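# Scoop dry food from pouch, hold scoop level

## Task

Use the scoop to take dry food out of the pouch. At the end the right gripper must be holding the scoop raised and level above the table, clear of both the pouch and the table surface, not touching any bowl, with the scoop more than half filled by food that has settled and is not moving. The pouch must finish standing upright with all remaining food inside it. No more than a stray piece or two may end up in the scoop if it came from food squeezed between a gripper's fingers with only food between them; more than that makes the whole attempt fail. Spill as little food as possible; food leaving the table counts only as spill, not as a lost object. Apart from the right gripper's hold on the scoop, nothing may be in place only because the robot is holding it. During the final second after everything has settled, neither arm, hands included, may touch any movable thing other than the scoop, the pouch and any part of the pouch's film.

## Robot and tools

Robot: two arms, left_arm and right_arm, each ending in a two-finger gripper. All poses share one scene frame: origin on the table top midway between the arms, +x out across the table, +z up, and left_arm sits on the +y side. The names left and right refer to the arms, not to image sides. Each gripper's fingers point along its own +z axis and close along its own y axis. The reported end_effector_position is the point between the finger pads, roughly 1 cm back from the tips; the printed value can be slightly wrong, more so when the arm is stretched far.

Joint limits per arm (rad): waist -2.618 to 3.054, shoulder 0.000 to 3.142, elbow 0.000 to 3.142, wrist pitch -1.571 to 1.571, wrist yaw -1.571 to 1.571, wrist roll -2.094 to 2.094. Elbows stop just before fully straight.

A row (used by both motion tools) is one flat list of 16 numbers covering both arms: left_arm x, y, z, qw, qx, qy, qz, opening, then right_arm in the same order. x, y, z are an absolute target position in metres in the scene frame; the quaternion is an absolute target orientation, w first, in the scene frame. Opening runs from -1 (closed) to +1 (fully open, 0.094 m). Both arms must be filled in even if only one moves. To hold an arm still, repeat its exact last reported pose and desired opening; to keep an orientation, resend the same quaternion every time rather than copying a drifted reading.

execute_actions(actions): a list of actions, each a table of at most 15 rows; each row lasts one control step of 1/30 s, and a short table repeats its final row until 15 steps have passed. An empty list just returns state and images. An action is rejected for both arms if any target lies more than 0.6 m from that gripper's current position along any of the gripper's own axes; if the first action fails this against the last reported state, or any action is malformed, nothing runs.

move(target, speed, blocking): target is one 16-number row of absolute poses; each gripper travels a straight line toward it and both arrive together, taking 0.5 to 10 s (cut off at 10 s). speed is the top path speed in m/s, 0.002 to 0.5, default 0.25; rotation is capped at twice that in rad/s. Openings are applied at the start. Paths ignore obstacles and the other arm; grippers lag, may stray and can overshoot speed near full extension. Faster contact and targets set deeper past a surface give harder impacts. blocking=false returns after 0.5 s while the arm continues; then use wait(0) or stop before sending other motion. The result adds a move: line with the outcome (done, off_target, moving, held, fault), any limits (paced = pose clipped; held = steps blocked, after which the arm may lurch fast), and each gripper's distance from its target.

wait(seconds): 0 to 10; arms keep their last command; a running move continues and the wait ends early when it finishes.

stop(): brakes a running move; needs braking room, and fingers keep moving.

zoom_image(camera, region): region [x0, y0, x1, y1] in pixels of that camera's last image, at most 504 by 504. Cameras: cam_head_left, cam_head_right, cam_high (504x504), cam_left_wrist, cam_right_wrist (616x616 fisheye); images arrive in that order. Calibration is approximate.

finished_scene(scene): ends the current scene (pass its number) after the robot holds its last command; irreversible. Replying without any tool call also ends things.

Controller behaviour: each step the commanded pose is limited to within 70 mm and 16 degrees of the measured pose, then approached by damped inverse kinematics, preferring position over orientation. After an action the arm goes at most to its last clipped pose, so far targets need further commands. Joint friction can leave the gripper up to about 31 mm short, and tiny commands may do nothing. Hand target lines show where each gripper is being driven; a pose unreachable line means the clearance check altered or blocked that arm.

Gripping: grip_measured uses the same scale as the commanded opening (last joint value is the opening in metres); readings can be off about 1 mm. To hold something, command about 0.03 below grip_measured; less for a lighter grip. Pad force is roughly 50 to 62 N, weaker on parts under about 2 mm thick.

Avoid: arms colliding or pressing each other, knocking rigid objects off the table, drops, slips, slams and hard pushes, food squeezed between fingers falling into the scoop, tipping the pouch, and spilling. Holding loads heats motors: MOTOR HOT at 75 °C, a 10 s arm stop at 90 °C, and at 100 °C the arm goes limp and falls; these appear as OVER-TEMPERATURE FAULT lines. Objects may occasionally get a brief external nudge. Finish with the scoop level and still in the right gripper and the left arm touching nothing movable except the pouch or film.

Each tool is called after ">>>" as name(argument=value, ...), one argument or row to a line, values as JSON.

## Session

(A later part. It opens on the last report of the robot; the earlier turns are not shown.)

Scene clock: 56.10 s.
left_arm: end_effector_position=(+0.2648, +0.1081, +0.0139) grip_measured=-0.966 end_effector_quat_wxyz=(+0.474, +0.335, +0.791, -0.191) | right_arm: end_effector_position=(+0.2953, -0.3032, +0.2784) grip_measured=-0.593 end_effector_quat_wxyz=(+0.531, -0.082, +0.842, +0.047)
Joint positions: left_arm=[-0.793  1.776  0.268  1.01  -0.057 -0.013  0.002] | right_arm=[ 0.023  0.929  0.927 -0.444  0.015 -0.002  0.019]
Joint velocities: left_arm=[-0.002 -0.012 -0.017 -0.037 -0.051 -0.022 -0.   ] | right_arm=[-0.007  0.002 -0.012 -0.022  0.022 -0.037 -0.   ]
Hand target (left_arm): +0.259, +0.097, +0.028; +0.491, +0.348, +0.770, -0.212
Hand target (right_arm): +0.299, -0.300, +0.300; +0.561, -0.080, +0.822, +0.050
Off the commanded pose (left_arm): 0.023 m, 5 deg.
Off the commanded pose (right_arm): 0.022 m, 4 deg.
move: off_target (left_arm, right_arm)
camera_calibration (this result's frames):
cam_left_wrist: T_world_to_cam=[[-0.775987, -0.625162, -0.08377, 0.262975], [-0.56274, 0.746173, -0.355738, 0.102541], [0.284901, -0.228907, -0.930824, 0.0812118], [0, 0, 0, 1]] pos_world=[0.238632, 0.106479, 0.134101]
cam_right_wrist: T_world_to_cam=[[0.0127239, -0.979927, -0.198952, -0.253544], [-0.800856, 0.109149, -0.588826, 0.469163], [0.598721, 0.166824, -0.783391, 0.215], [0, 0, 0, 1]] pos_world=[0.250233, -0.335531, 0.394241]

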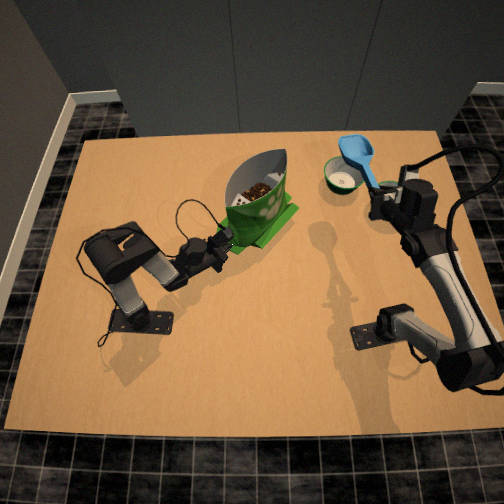

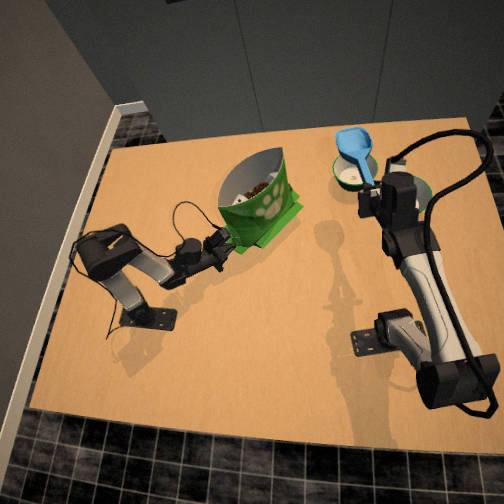

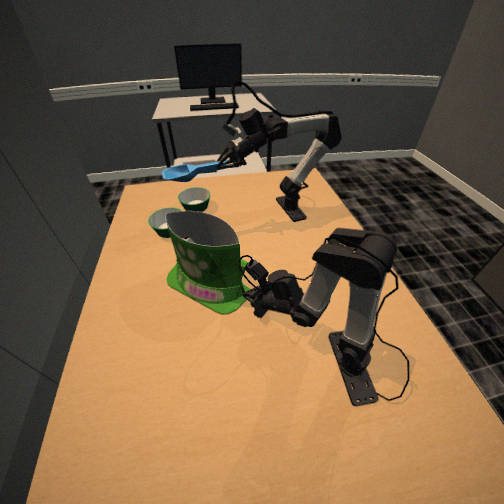

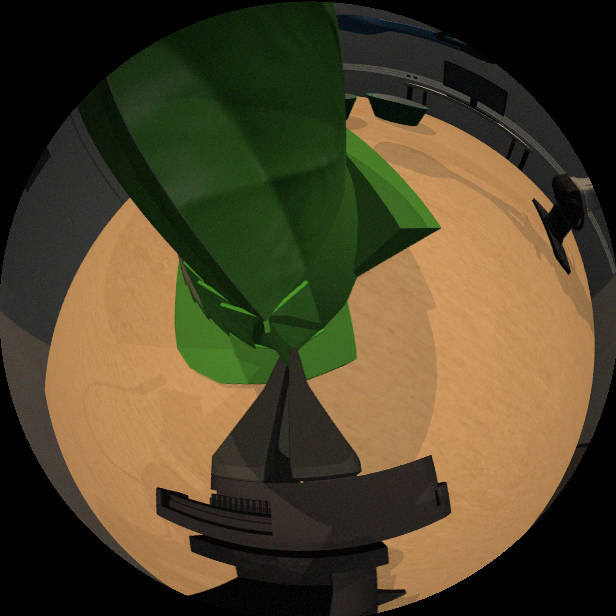

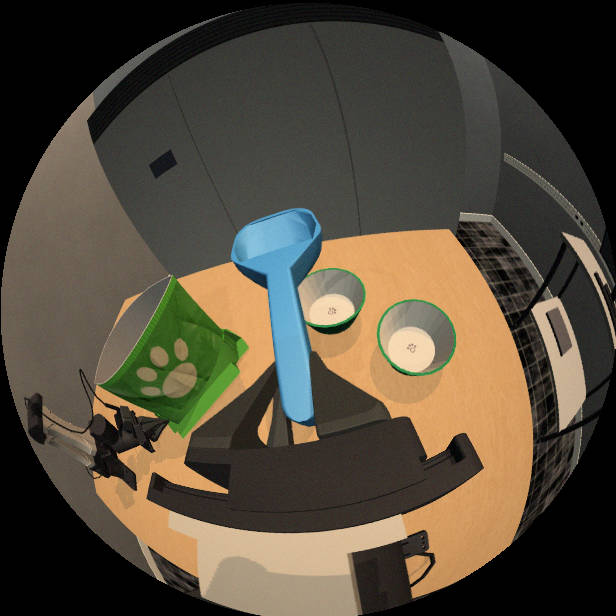

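>>> move(
  target=[0.255,0.098,0.048,0.535,0.446,0.716,-0.04,-1, 0.30,-0.30,0.30,0.56,-0.08,0.82,0.05,-0.64],
  speed=0.1,
)

Scene clock: 59.17 s.
left_arm: end_effector_position=(+0.2521, +0.1111, +0.0240) grip_measured=-0.966 end_effector_quat_wxyz=(+0.504, +0.449, +0.737, -0.032) | right_arm: end_effector_position=(+0.2954, -0.3032, +0.2785) grip_measured=-0.593 end_effector_quat_wxyz=(+0.531, -0.082, +0.842, +0.047)
Joint positions: left_arm=[-0.949  1.66   0.276  0.837 -0.339  0.283  0.002] | right_arm=[ 0.023  0.929  0.927 -0.444  0.015 -0.002  0.019]
Joint velocities: left_arm=[-0.017 -0.022 -0.012 -0.066  0.022 -0.022 -0.   ] | right_arm=[-0.002 -0.002 -0.012  0.007  0.037  0.007 -0.001]
Hand target (left_arm): +0.256, +0.098, +0.047; +0.536, +0.446, +0.716, -0.038
Hand target (right_arm): +0.299, -0.300, +0.300; +0.561, -0.080, +0.822, +0.050
Off the commanded pose (left_arm): 0.027 m, 4 deg.
Off the commanded pose (right_arm): 0.022 m, 4 deg.
move: off_target (left_arm, right_arm)
camera_calibration (this result's frames):
cam_left_wrist: T_world_to_cam=[[-0.739427, -0.493778, -0.457637, 0.24101], [-0.444189, 0.868623, -0.219521, 0.0499472], [0.505909, 0.0409572, -0.861614, 0.00754804], [0, 0, 0, 1]] pos_world=[0.196577, 0.0753111, 0.127763]
cam_right_wrist: T_world_to_cam=[[0.0127983, -0.979911, -0.199023, -0.253518], [-0.800636, 0.109194, -0.589117, 0.469273], [0.599014, 0.166885, -0.783155, 0.214907], [0, 0, 0, 1]] pos_world=[0.25023, -0.335532, 0.394306]

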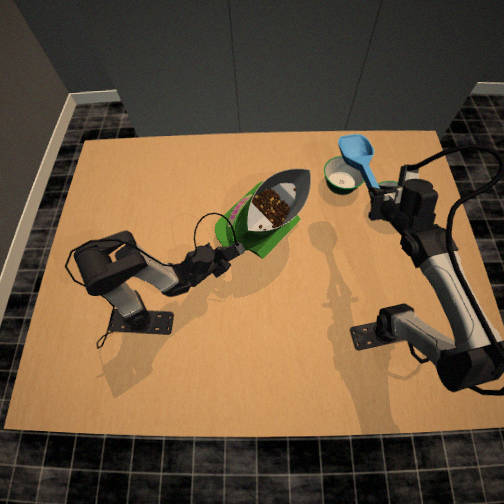

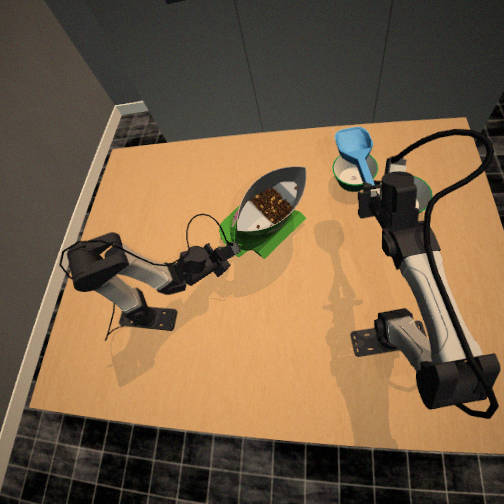

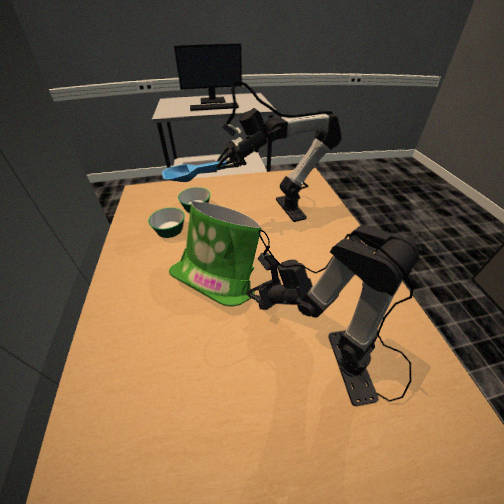

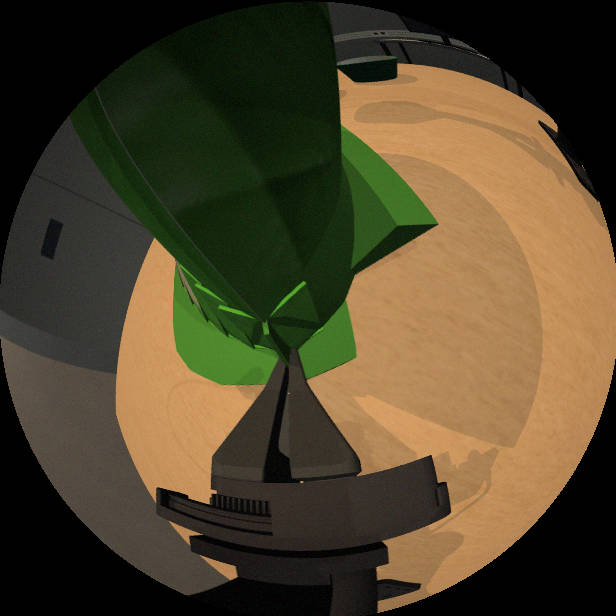

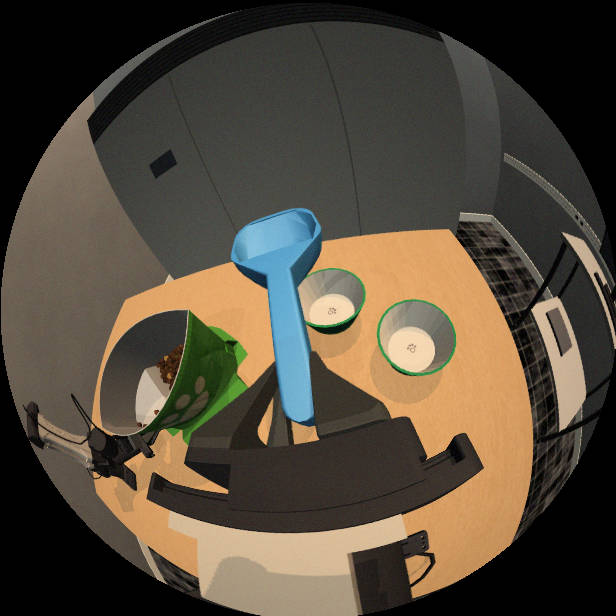

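>>> move(
  target=[0.247,0.09,0.056,0.553,0.512,0.648,0.105,-1, 0.17,-0.22,0.36,0.312,-0.382,0.858,0.139,-0.64],
  speed=0.12,
)

Scene clock: 63.23 s.
left_arm: end_effector_position=(+0.2422, +0.1077, +0.0295) grip_measured=-0.966 end_effector_quat_wxyz=(+0.512, +0.522, +0.674, +0.102) | right_arm: end_effector_position=(+0.1664, -0.2289, +0.3495) grip_measured=-0.593 end_effector_quat_wxyz=(+0.303, -0.374, +0.866, +0.132)
Joint positions: left_arm=[-1.096  1.676  0.31   0.783 -0.601  0.499  0.002] | right_arm=[ 0.28   1.179  1.766 -1.516 -0.221 -0.283  0.019]
Joint velocities: left_arm=[ 0.002 -0.007 -0.017  0.11   0.007 -0.007  0.   ] | right_arm=[-0.002 -0.027 -0.032 -0.007  0.007 -0.051 -0.001]
Hand target (left_arm): +0.248, +0.091, +0.056; +0.552, +0.512, +0.650, +0.106
Hand target (right_arm): +0.168, -0.222, +0.359; +0.315, -0.384, +0.856, +0.142
Off the commanded pose (left_arm): 0.032 m, 6 deg.
Off the commanded pose (right_arm): 0.014 m, 2 deg.
move: off_target (left_arm, right_arm)
camera_calibration (this result's frames):
cam_left_wrist: T_world_to_cam=[[-0.63205, -0.320826, -0.705396, 0.197139], [-0.389157, 0.918577, -0.0690907, 0.0265728], [0.670126, 0.230841, -0.705438, -0.047383], [0, 0, 0, 1]] pos_world=[0.166695, 0.0497763, 0.107471]
cam_right_wrist: T_world_to_cam=[[0.533925, -0.838043, -0.11229, -0.249505], [-0.838952, -0.508542, -0.193765, 0.126503], [0.10528, 0.197662, -0.9746, 0.491411], [0, 0, 0, 1]] pos_world=[0.187612, -0.241897, 0.475424]

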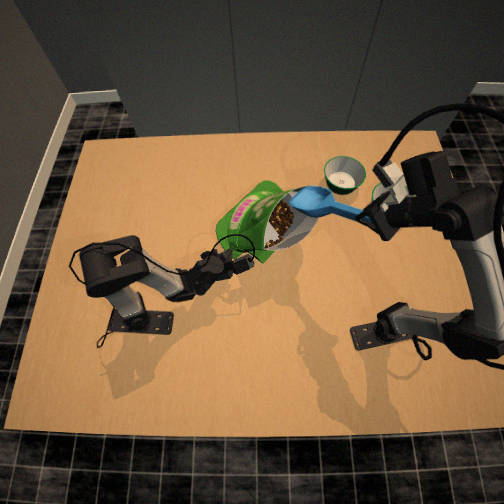

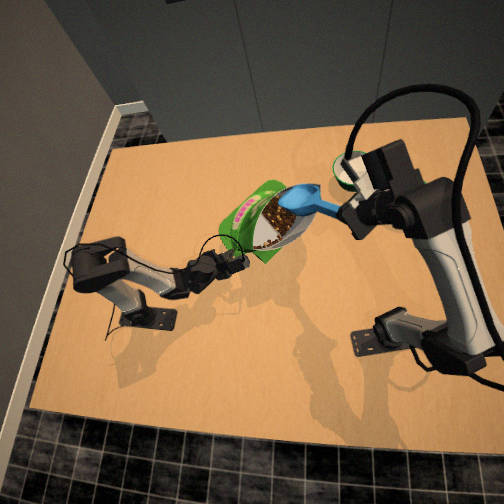

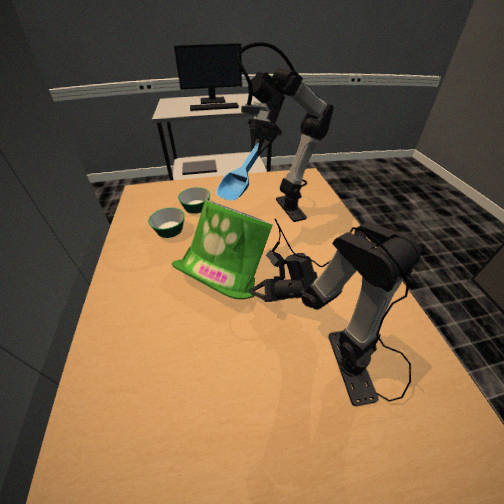

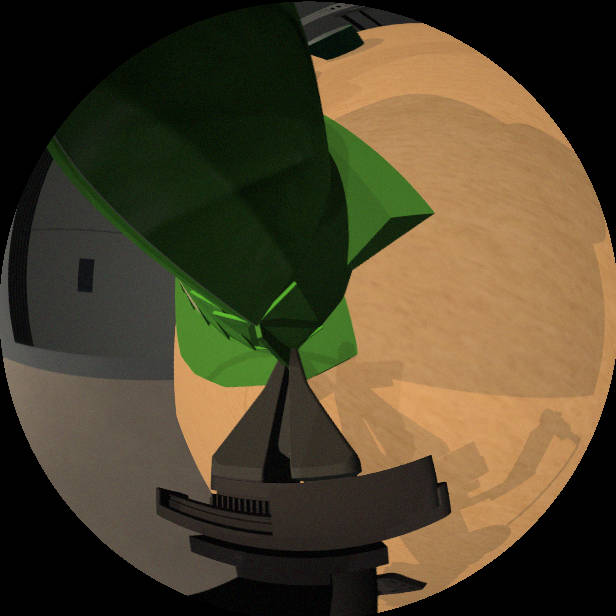

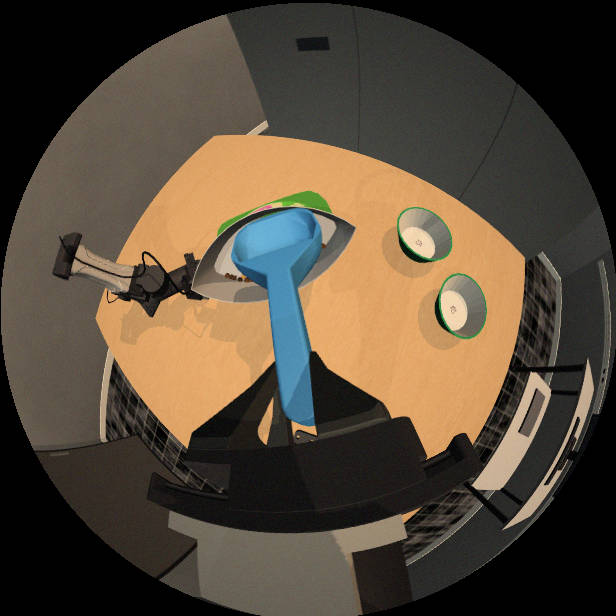

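>>> move(
  target=[0.247,0.09,0.056,0.553,0.512,0.648,0.105,-1, 0.141,-0.218,0.305,0.250,-0.406,0.871,0.117,-0.64],
  speed=0.08,
)

>>> zoom_image(
  camera="cam_head_left",
  region=[200, 150, 420, 290],
)

Scene clock: 64.80 s.
left_arm: end_effector_position=(+0.2416, +0.1077, +0.0292) grip_measured=-0.966 end_effector_quat_wxyz=(+0.512, +0.521, +0.675, +0.102) | right_arm: end_effector_position=(+0.1412, -0.2192, +0.3035) grip_measured=-0.593 end_effector_quat_wxyz=(+0.234, -0.406, +0.876, +0.118)
Joint positions: left_arm=[-1.098  1.677  0.31   0.781 -0.604  0.493  0.002] | right_arm=[ 0.426  1.144  1.604 -1.521 -0.149 -0.225  0.019]
Joint velocities: left_arm=[ 0.002 -0.007  0.002 -0.022 -0.007 -0.007 -0.001] | right_arm=[-0.002  0.012  0.002  0.066  0.037  0.037  0.001]
Hand target (left_arm): +0.247, +0.091, +0.055; +0.551, +0.512, +0.651, +0.105
Hand target (right_arm): +0.141, -0.219, +0.305; +0.249, -0.406, +0.871, +0.118
Off the commanded pose (left_arm): 0.033 m, 6 deg.
Off the commanded pose (right_arm): 0.002 m, 2 deg.
move: off_target (left_arm)
camera_calibration (this result's frames):
cam_left_wrist: T_world_to_cam=[[-0.632373, -0.323327, -0.703963, 0.196913], [-0.391376, 0.917575, -0.0698637, 0.0269813], [0.668528, 0.231335, -0.706792, -0.0468774], [0, 0, 0, 1]] pos_world=[0.166421, 0.0497543, 0.107372]
cam_right_wrist: T_world_to_cam=[[0.571156, -0.815809, -0.0907488, -0.240072], [-0.820787, -0.568892, -0.0516861, 0.0425138], [-0.00946021, 0.104006, -0.994532, 0.449077], [0, 0, 0, 1]] pos_world=[0.176262, -0.218374, 0.427033]

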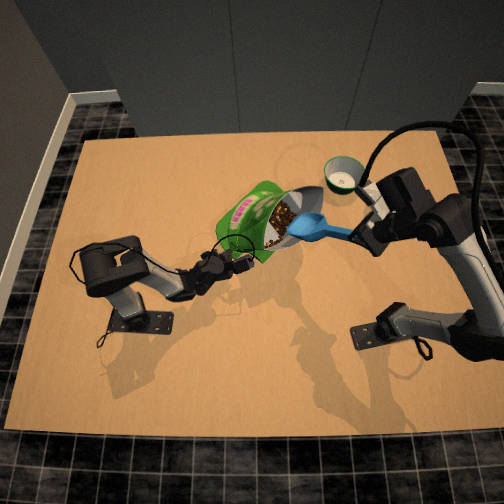

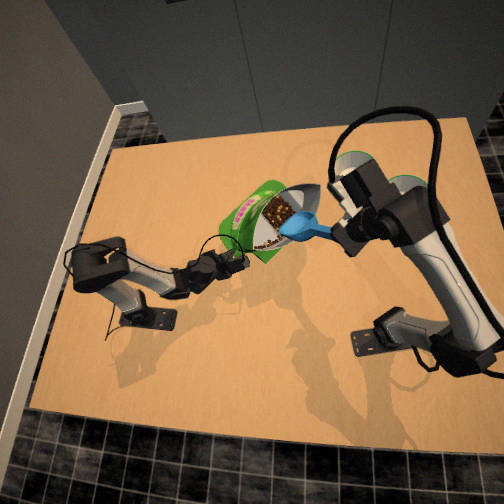

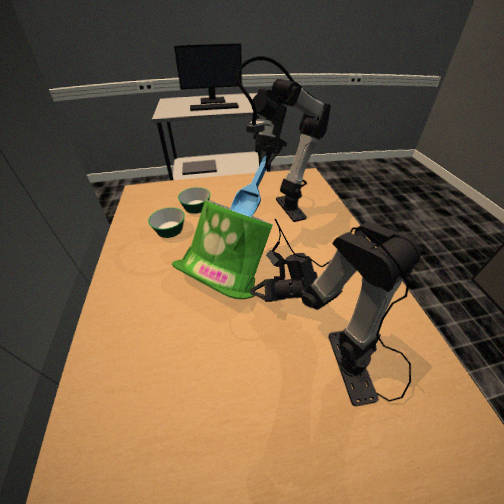

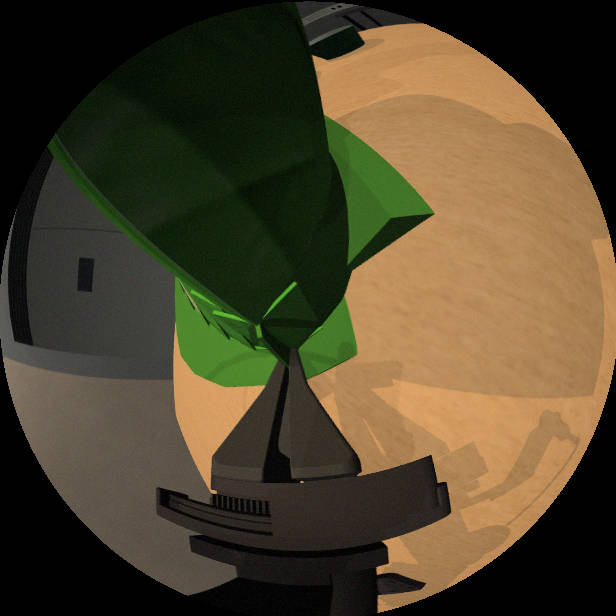

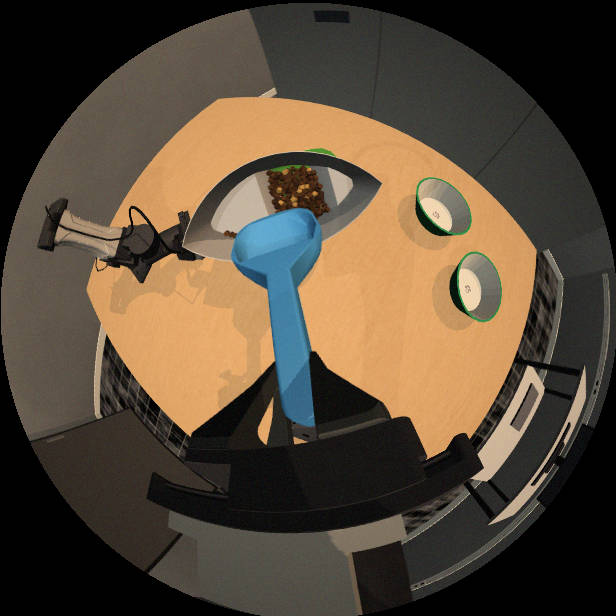

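Region (200, 150, 420, 290) of cam_head_left's 504x504 image, scaled by 2.291, with more detail than that image has; it fills the top 321 rows of this view, and the rest is white.

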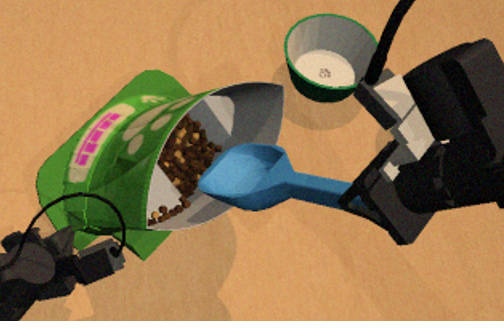

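>>> move(
  target=[0.247,0.09,0.056,0.553,0.512,0.648,0.105,-1, 0.20,-0.162,0.25,0.146,-0.354,0.922,0.056,-0.64],
  speed=0.06,
)

>>> zoom_image(
  camera="cam_head_left",
  region=[200, 150, 420, 290],
)

Scene clock: 67.77 s.
left_arm: end_effector_position=(+0.2416, +0.1077, +0.0292) grip_measured=-0.966 end_effector_quat_wxyz=(+0.512, +0.521, +0.675, +0.102) | right_arm: end_effector_position=(+0.1966, -0.1640, +0.2477) grip_measured=-0.593 end_effector_quat_wxyz=(+0.141, -0.355, +0.922, +0.066)
Joint positions: left_arm=[-1.098  1.677  0.31   0.781 -0.604  0.494  0.002] | right_arm=[ 0.542  1.485  1.674 -1.448 -0.025 -0.01   0.019]
Joint velocities: left_arm=[ 0.002 -0.002  0.007 -0.066 -0.022  0.022 -0.   ] | right_arm=[-0.002 -0.002 -0.007  0.051 -0.081 -0.007 -0.001]
Hand target (left_arm): +0.247, +0.091, +0.056; +0.551, +0.512, +0.651, +0.105
Hand target (right_arm): +0.200, -0.162, +0.250; +0.145, -0.354, +0.922, +0.057
Off the commanded pose (left_arm): 0.033 m, 6 deg.
Off the commanded pose (right_arm): 0.005 m, 1 deg.
move: off_target (left_arm)
camera_calibration (this result's frames):
cam_left_wrist: T_world_to_cam=[[-0.632322, -0.323003, -0.704157, 0.196872], [-0.391206, 0.917664, -0.0696434, 0.0269242], [0.668675, 0.231434, -0.706621, -0.0469285], [0, 0, 0, 1]] pos_world=[0.166399, 0.0497436, 0.107343]
cam_right_wrist: T_world_to_cam=[[0.44968, -0.892427, -0.0369073, -0.233763], [-0.879221, -0.449549, 0.157722, 0.0957027], [-0.157347, -0.0384746, -0.986794, 0.392168], [0, 0, 0, 1]] pos_world=[0.250969, -0.150504, 0.363267]

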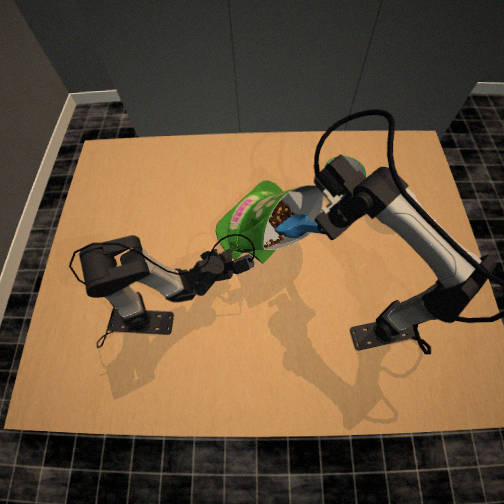

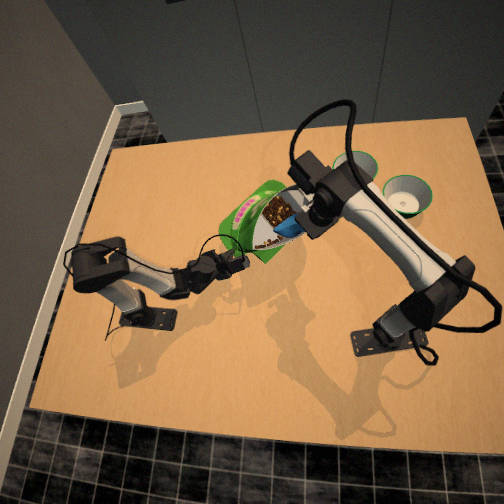

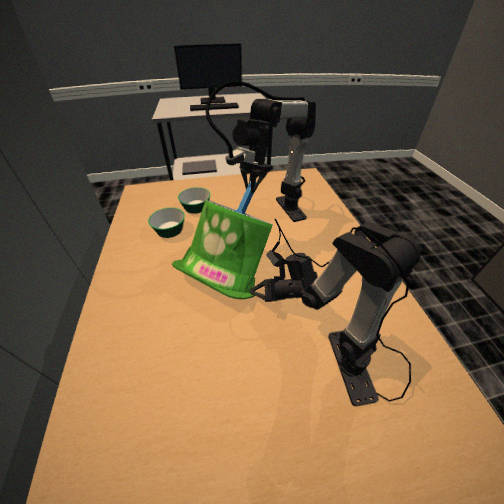

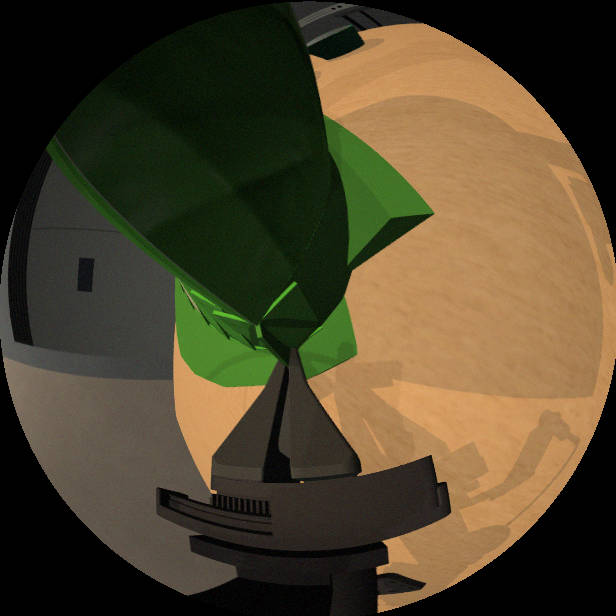

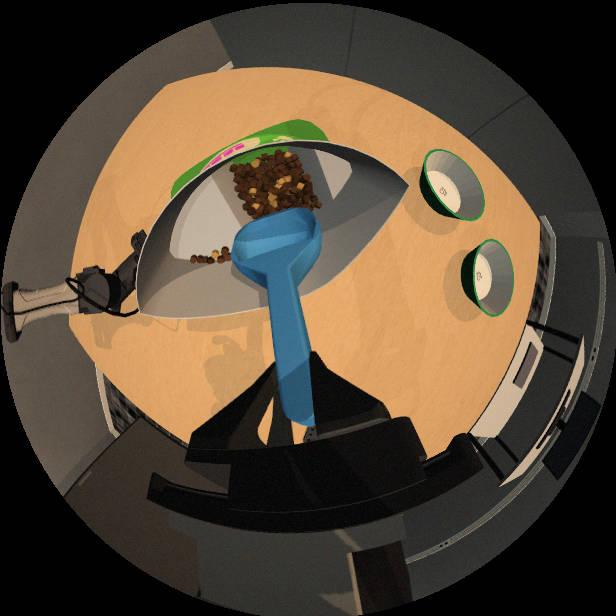

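Region (200, 150, 420, 290) of cam_head_left's 504x504 image, scaled by 2.291, with more detail than that image has; it fills the top 321 rows of this view, and the rest is white.

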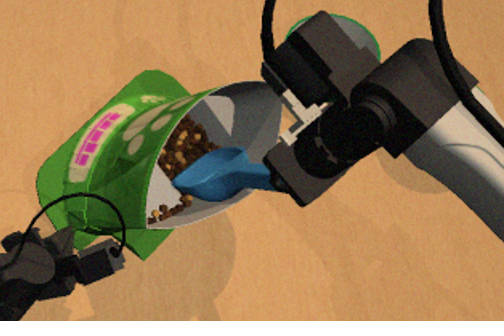

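>>> move(
  target=[0.247,0.09,0.056,0.553,0.512,0.648,0.105,-1, 0.237,-0.15,0.215,0.1425,-0.402,0.9025,0.0635,-0.64],
  speed=0.04,
)

>>> zoom_image(
  camera="cam_right_wrist",
  region=[120, 80, 460, 380],
)

Scene clock: 69.67 s.
left_arm: end_effector_position=(+0.2416, +0.1077, +0.0292) grip_measured=-0.966 end_effector_quat_wxyz=(+0.512, +0.521, +0.675, +0.102) | right_arm: end_effector_position=(+0.2270, -0.1598, +0.2322) grip_measured=-0.593 end_effector_quat_wxyz=(+0.147, -0.399, +0.904, +0.053)
Joint positions: left_arm=[-1.098  1.677  0.31   0.781 -0.604  0.493  0.002] | right_arm=[ 0.489  1.556  1.674 -1.377 -0.028 -0.158  0.019]
Joint velocities: left_arm=[ 0.012 -0.017  0.002 -0.022 -0.066  0.037 -0.001] | right_arm=[-0.002 -0.007  0.002  0.022 -0.022 -0.095 -0.   ]
Hand target (left_arm): +0.247, +0.091, +0.056; +0.551, +0.512, +0.651, +0.105
Hand target (right_arm): +0.236, -0.150, +0.215; +0.142, -0.402, +0.902, +0.063
Off the commanded pose (left_arm): 0.033 m, 6 deg.
Off the commanded pose (right_arm): 0.022 m, 1 deg.
move: off_target (left_arm, right_arm)
camera_calibration (this result's frames):
cam_left_wrist: T_world_to_cam=[[-0.632373, -0.323327, -0.703963, 0.196913], [-0.391376, 0.917575, -0.0698637, 0.0269813], [0.668528, 0.231335, -0.706792, -0.0468774], [0, 0, 0, 1]] pos_world=[0.166421, 0.0497543, 0.107372]
cam_right_wrist: T_world_to_cam=[[0.527515, -0.849536, 0.00407892, -0.264533], [-0.840804, -0.521394, 0.145592, 0.109314], [-0.121559, -0.0802315, -0.989336, 0.367601], [0, 0, 0, 1]] pos_world=[0.276142, -0.138241, 0.348845]

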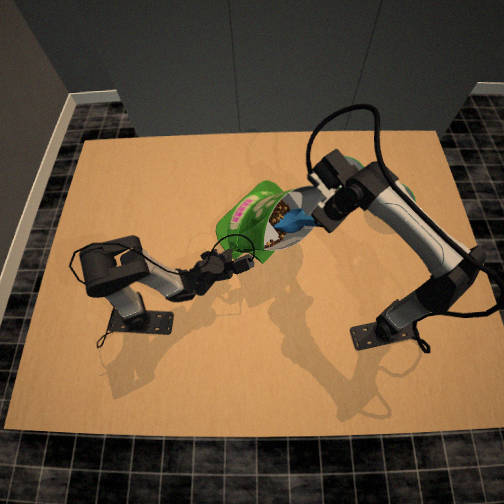

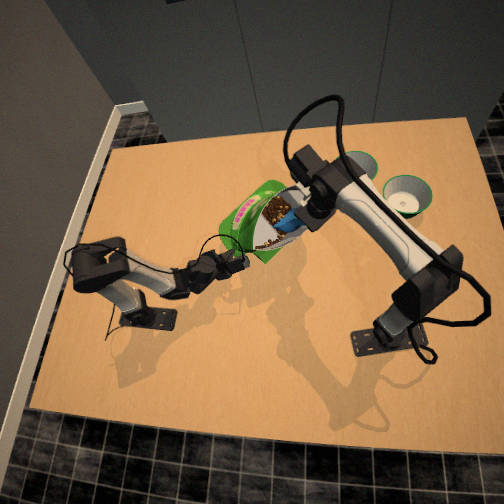

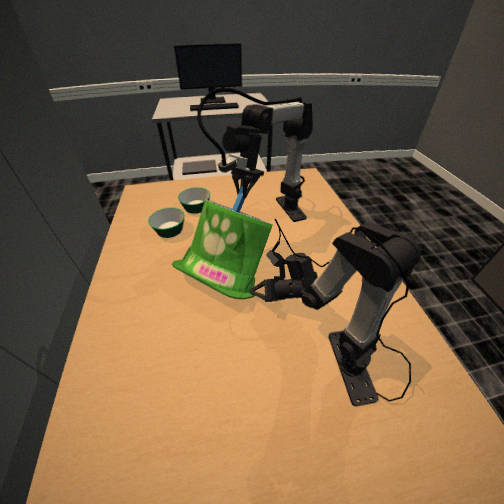

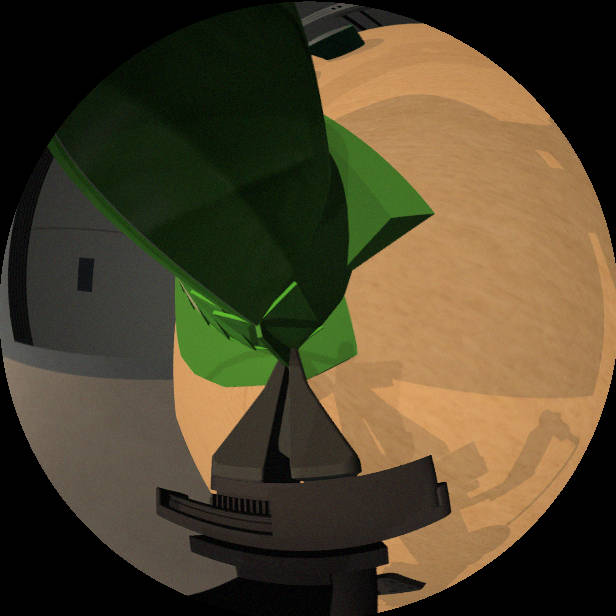

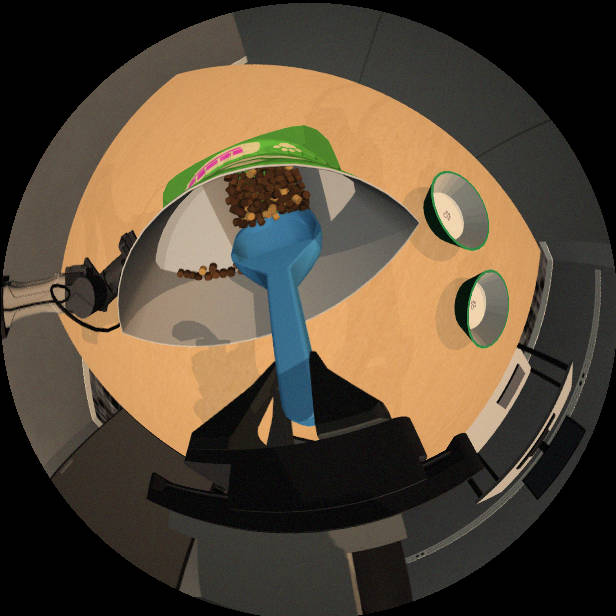

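Region (120, 80, 460, 380) of cam_right_wrist's 616x616 image, scaled by 1.482, with more detail than that image has; it fills the top 445 rows of this view, and the rest is white.

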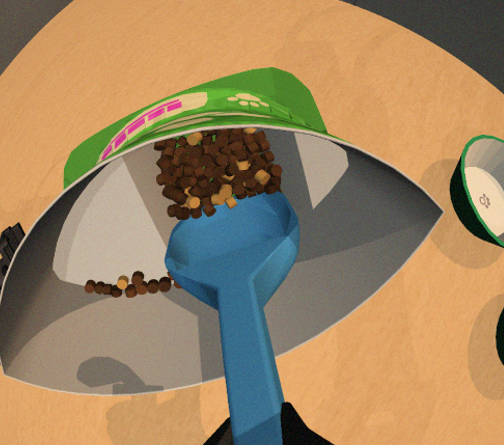

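>>> move(
  target=[0.247,0.09,0.056,0.553,0.512,0.648,0.105,-1, 0.195,-0.182,0.245,0.119,-0.403,0.906,0.053,-0.64],
  speed=0.06,
)

>>> move(
  target=[0.247,0.09,0.056,0.553,0.512,0.648,0.105,-1, 0.222,-0.152,0.195,0.08,-0.405,0.91,0.0355,-0.64],
  speed=0.04,
)

>>> zoom_image(
  camera="cam_right_wrist",
  region=[120, 80, 460, 380],
)

Scene clock: 71.03 s.
left_arm: end_effector_position=(+0.2416, +0.1077, +0.0292) grip_measured=-0.966 end_effector_quat_wxyz=(+0.512, +0.521, +0.675, +0.102) | right_arm: end_effector_position=(+0.2100, -0.1704, +0.2419) grip_measured=-0.593 end_effector_quat_wxyz=(+0.140, -0.402, +0.903, +0.057)
Joint positions: left_arm=[-1.098  1.677  0.31   0.781 -0.604  0.493  0.002] | right_arm=[ 0.489  1.508  1.674 -1.437 -0.042 -0.163  0.019]
Joint velocities: left_arm=[ 0.007 -0.012 -0.017 -0.037 -0.066  0.007 -0.001] | right_arm=[ 0.002 -0.017 -0.017 -0.037  0.007  0.022  0.001]
Hand target (left_arm): +0.247, +0.091, +0.055; +0.551, +0.512, +0.651, +0.105
Hand target (right_arm): +0.196, -0.182, +0.245; +0.119, -0.403, +0.906, +0.054
Off the commanded pose (left_arm): 0.033 m, 6 deg.
Off the commanded pose (right_arm): 0.019 m, 2 deg.
move: off_target (left_arm, right_arm)
camera_calibration (this result's frames):
cam_left_wrist: T_world_to_cam=[[-0.632373, -0.323327, -0.703963, 0.196913], [-0.391376, 0.917575, -0.0698637, 0.0269813], [0.668528, 0.231335, -0.706792, -0.0468774], [0, 0, 0, 1]] pos_world=[0.166421, 0.0497543, 0.107372]
cam_right_wrist: T_world_to_cam=[[0.534691, -0.845026, -0.00610757, -0.262858], [-0.833768, -0.528717, 0.159027, 0.0821067], [-0.137611, -0.0799382, -0.987255, 0.377225], [0, 0, 0, 1]] pos_world=[0.260916, -0.148555, 0.357754]

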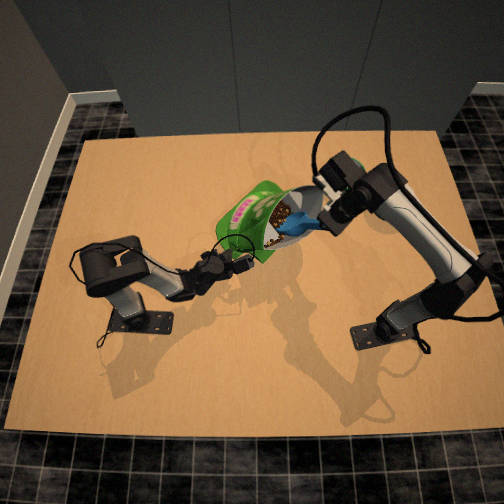

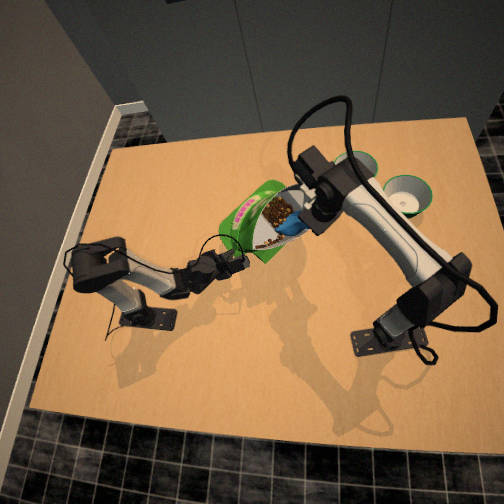

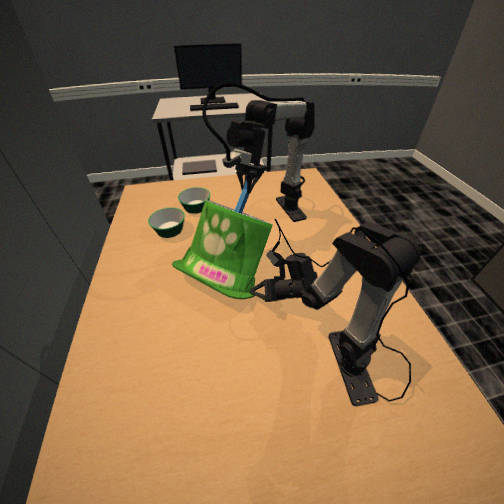

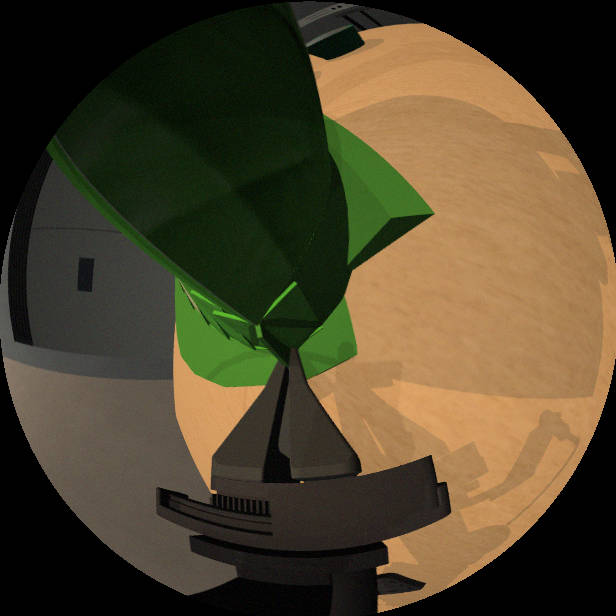

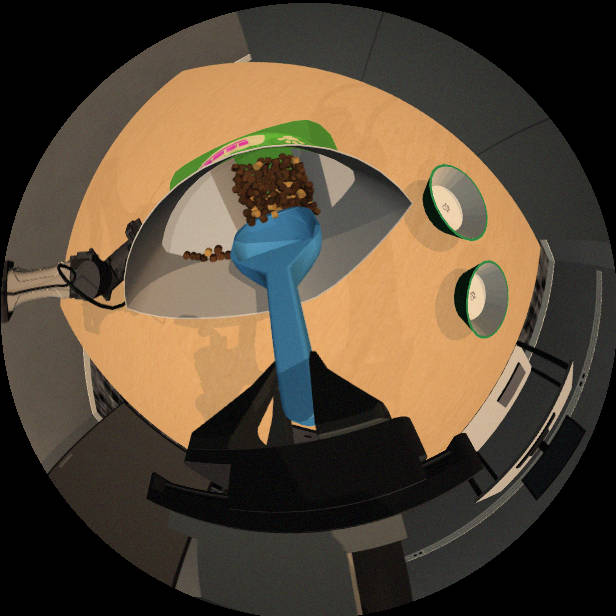

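Scene clock: 72.93 s.
left_arm: end_effector_position=(+0.2416, +0.1077, +0.0292) grip_measured=-0.966 end_effector_quat_wxyz=(+0.512, +0.521, +0.675, +0.102) | right_arm: end_effector_position=(+0.2202, -0.1642, +0.2213) grip_measured=-0.593 end_effector_quat_wxyz=(+0.115, -0.396, +0.910, +0.036)
Joint positions: left_arm=[-1.098  1.677  0.31   0.781 -0.604  0.493  0.002] | right_arm=[ 0.502  1.581  1.674 -1.423 -0.009 -0.139  0.019]
Joint velocities: left_arm=[-0.012 -0.002 -0.022  0.007  0.037 -0.066 -0.001] | right_arm=[-0.007 -0.022  0.007 -0.007 -0.007  0.022 -0.001]
Hand target (left_arm): +0.247, +0.091, +0.056; +0.551, +0.512, +0.651, +0.105
Hand target (right_arm): +0.221, -0.153, +0.196; +0.080, -0.405, +0.910, +0.036
Off the commanded pose (left_arm): 0.033 m, 6 deg.
Off the commanded pose (right_arm): 0.029 m, 4 deg.
move: off_target (left_arm, right_arm)
camera_calibration (this result's frames):
cam_left_wrist: T_world_to_cam=[[-0.632373, -0.323327, -0.703963, 0.196913], [-0.391376, 0.917575, -0.0698637, 0.0269813], [0.668528, 0.231335, -0.706792, -0.0468774], [0, 0, 0, 1]] pos_world=[0.166421, 0.0497543, 0.107372]
cam_right_wrist: T_world_to_cam=[[0.519192, -0.854258, 0.0261171, -0.26847], [-0.837601, -0.502518, 0.214242, 0.0901136], [-0.169894, -0.133108, -0.976431, 0.354716], [0, 0, 0, 1]] pos_world=[0.275131, -0.136843, 0.334061]

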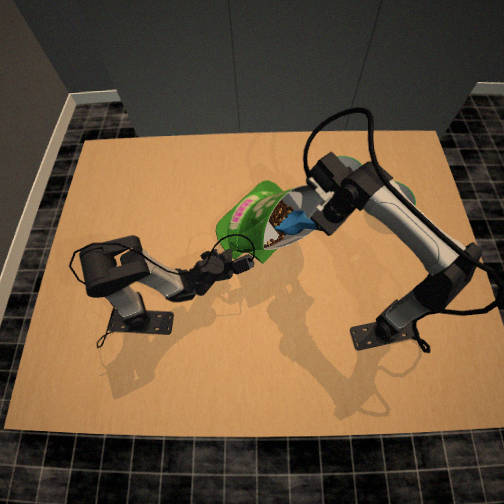

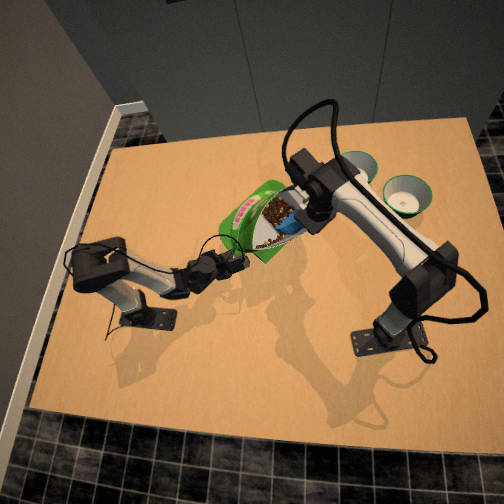

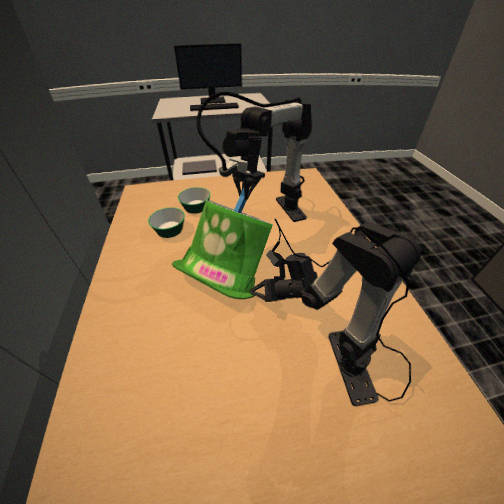

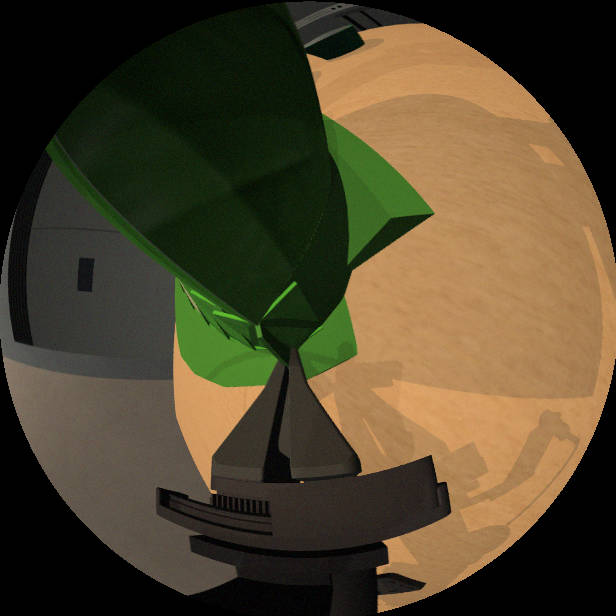

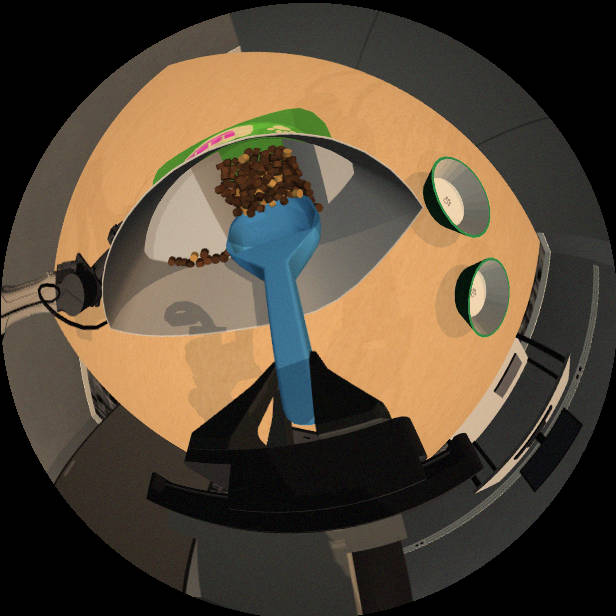

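Region (120, 80, 460, 380) of cam_right_wrist's 616x616 image, scaled by 1.482, with more detail than that image has; it fills the top 445 rows of this view, and the rest is white.

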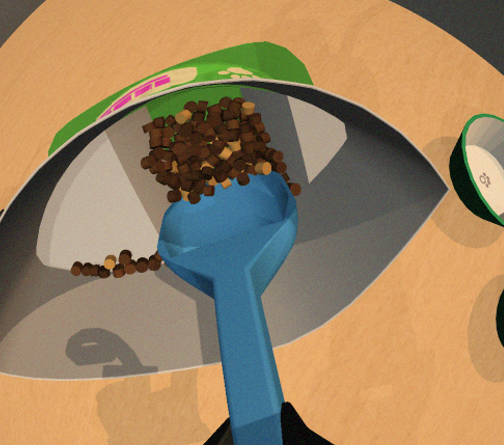

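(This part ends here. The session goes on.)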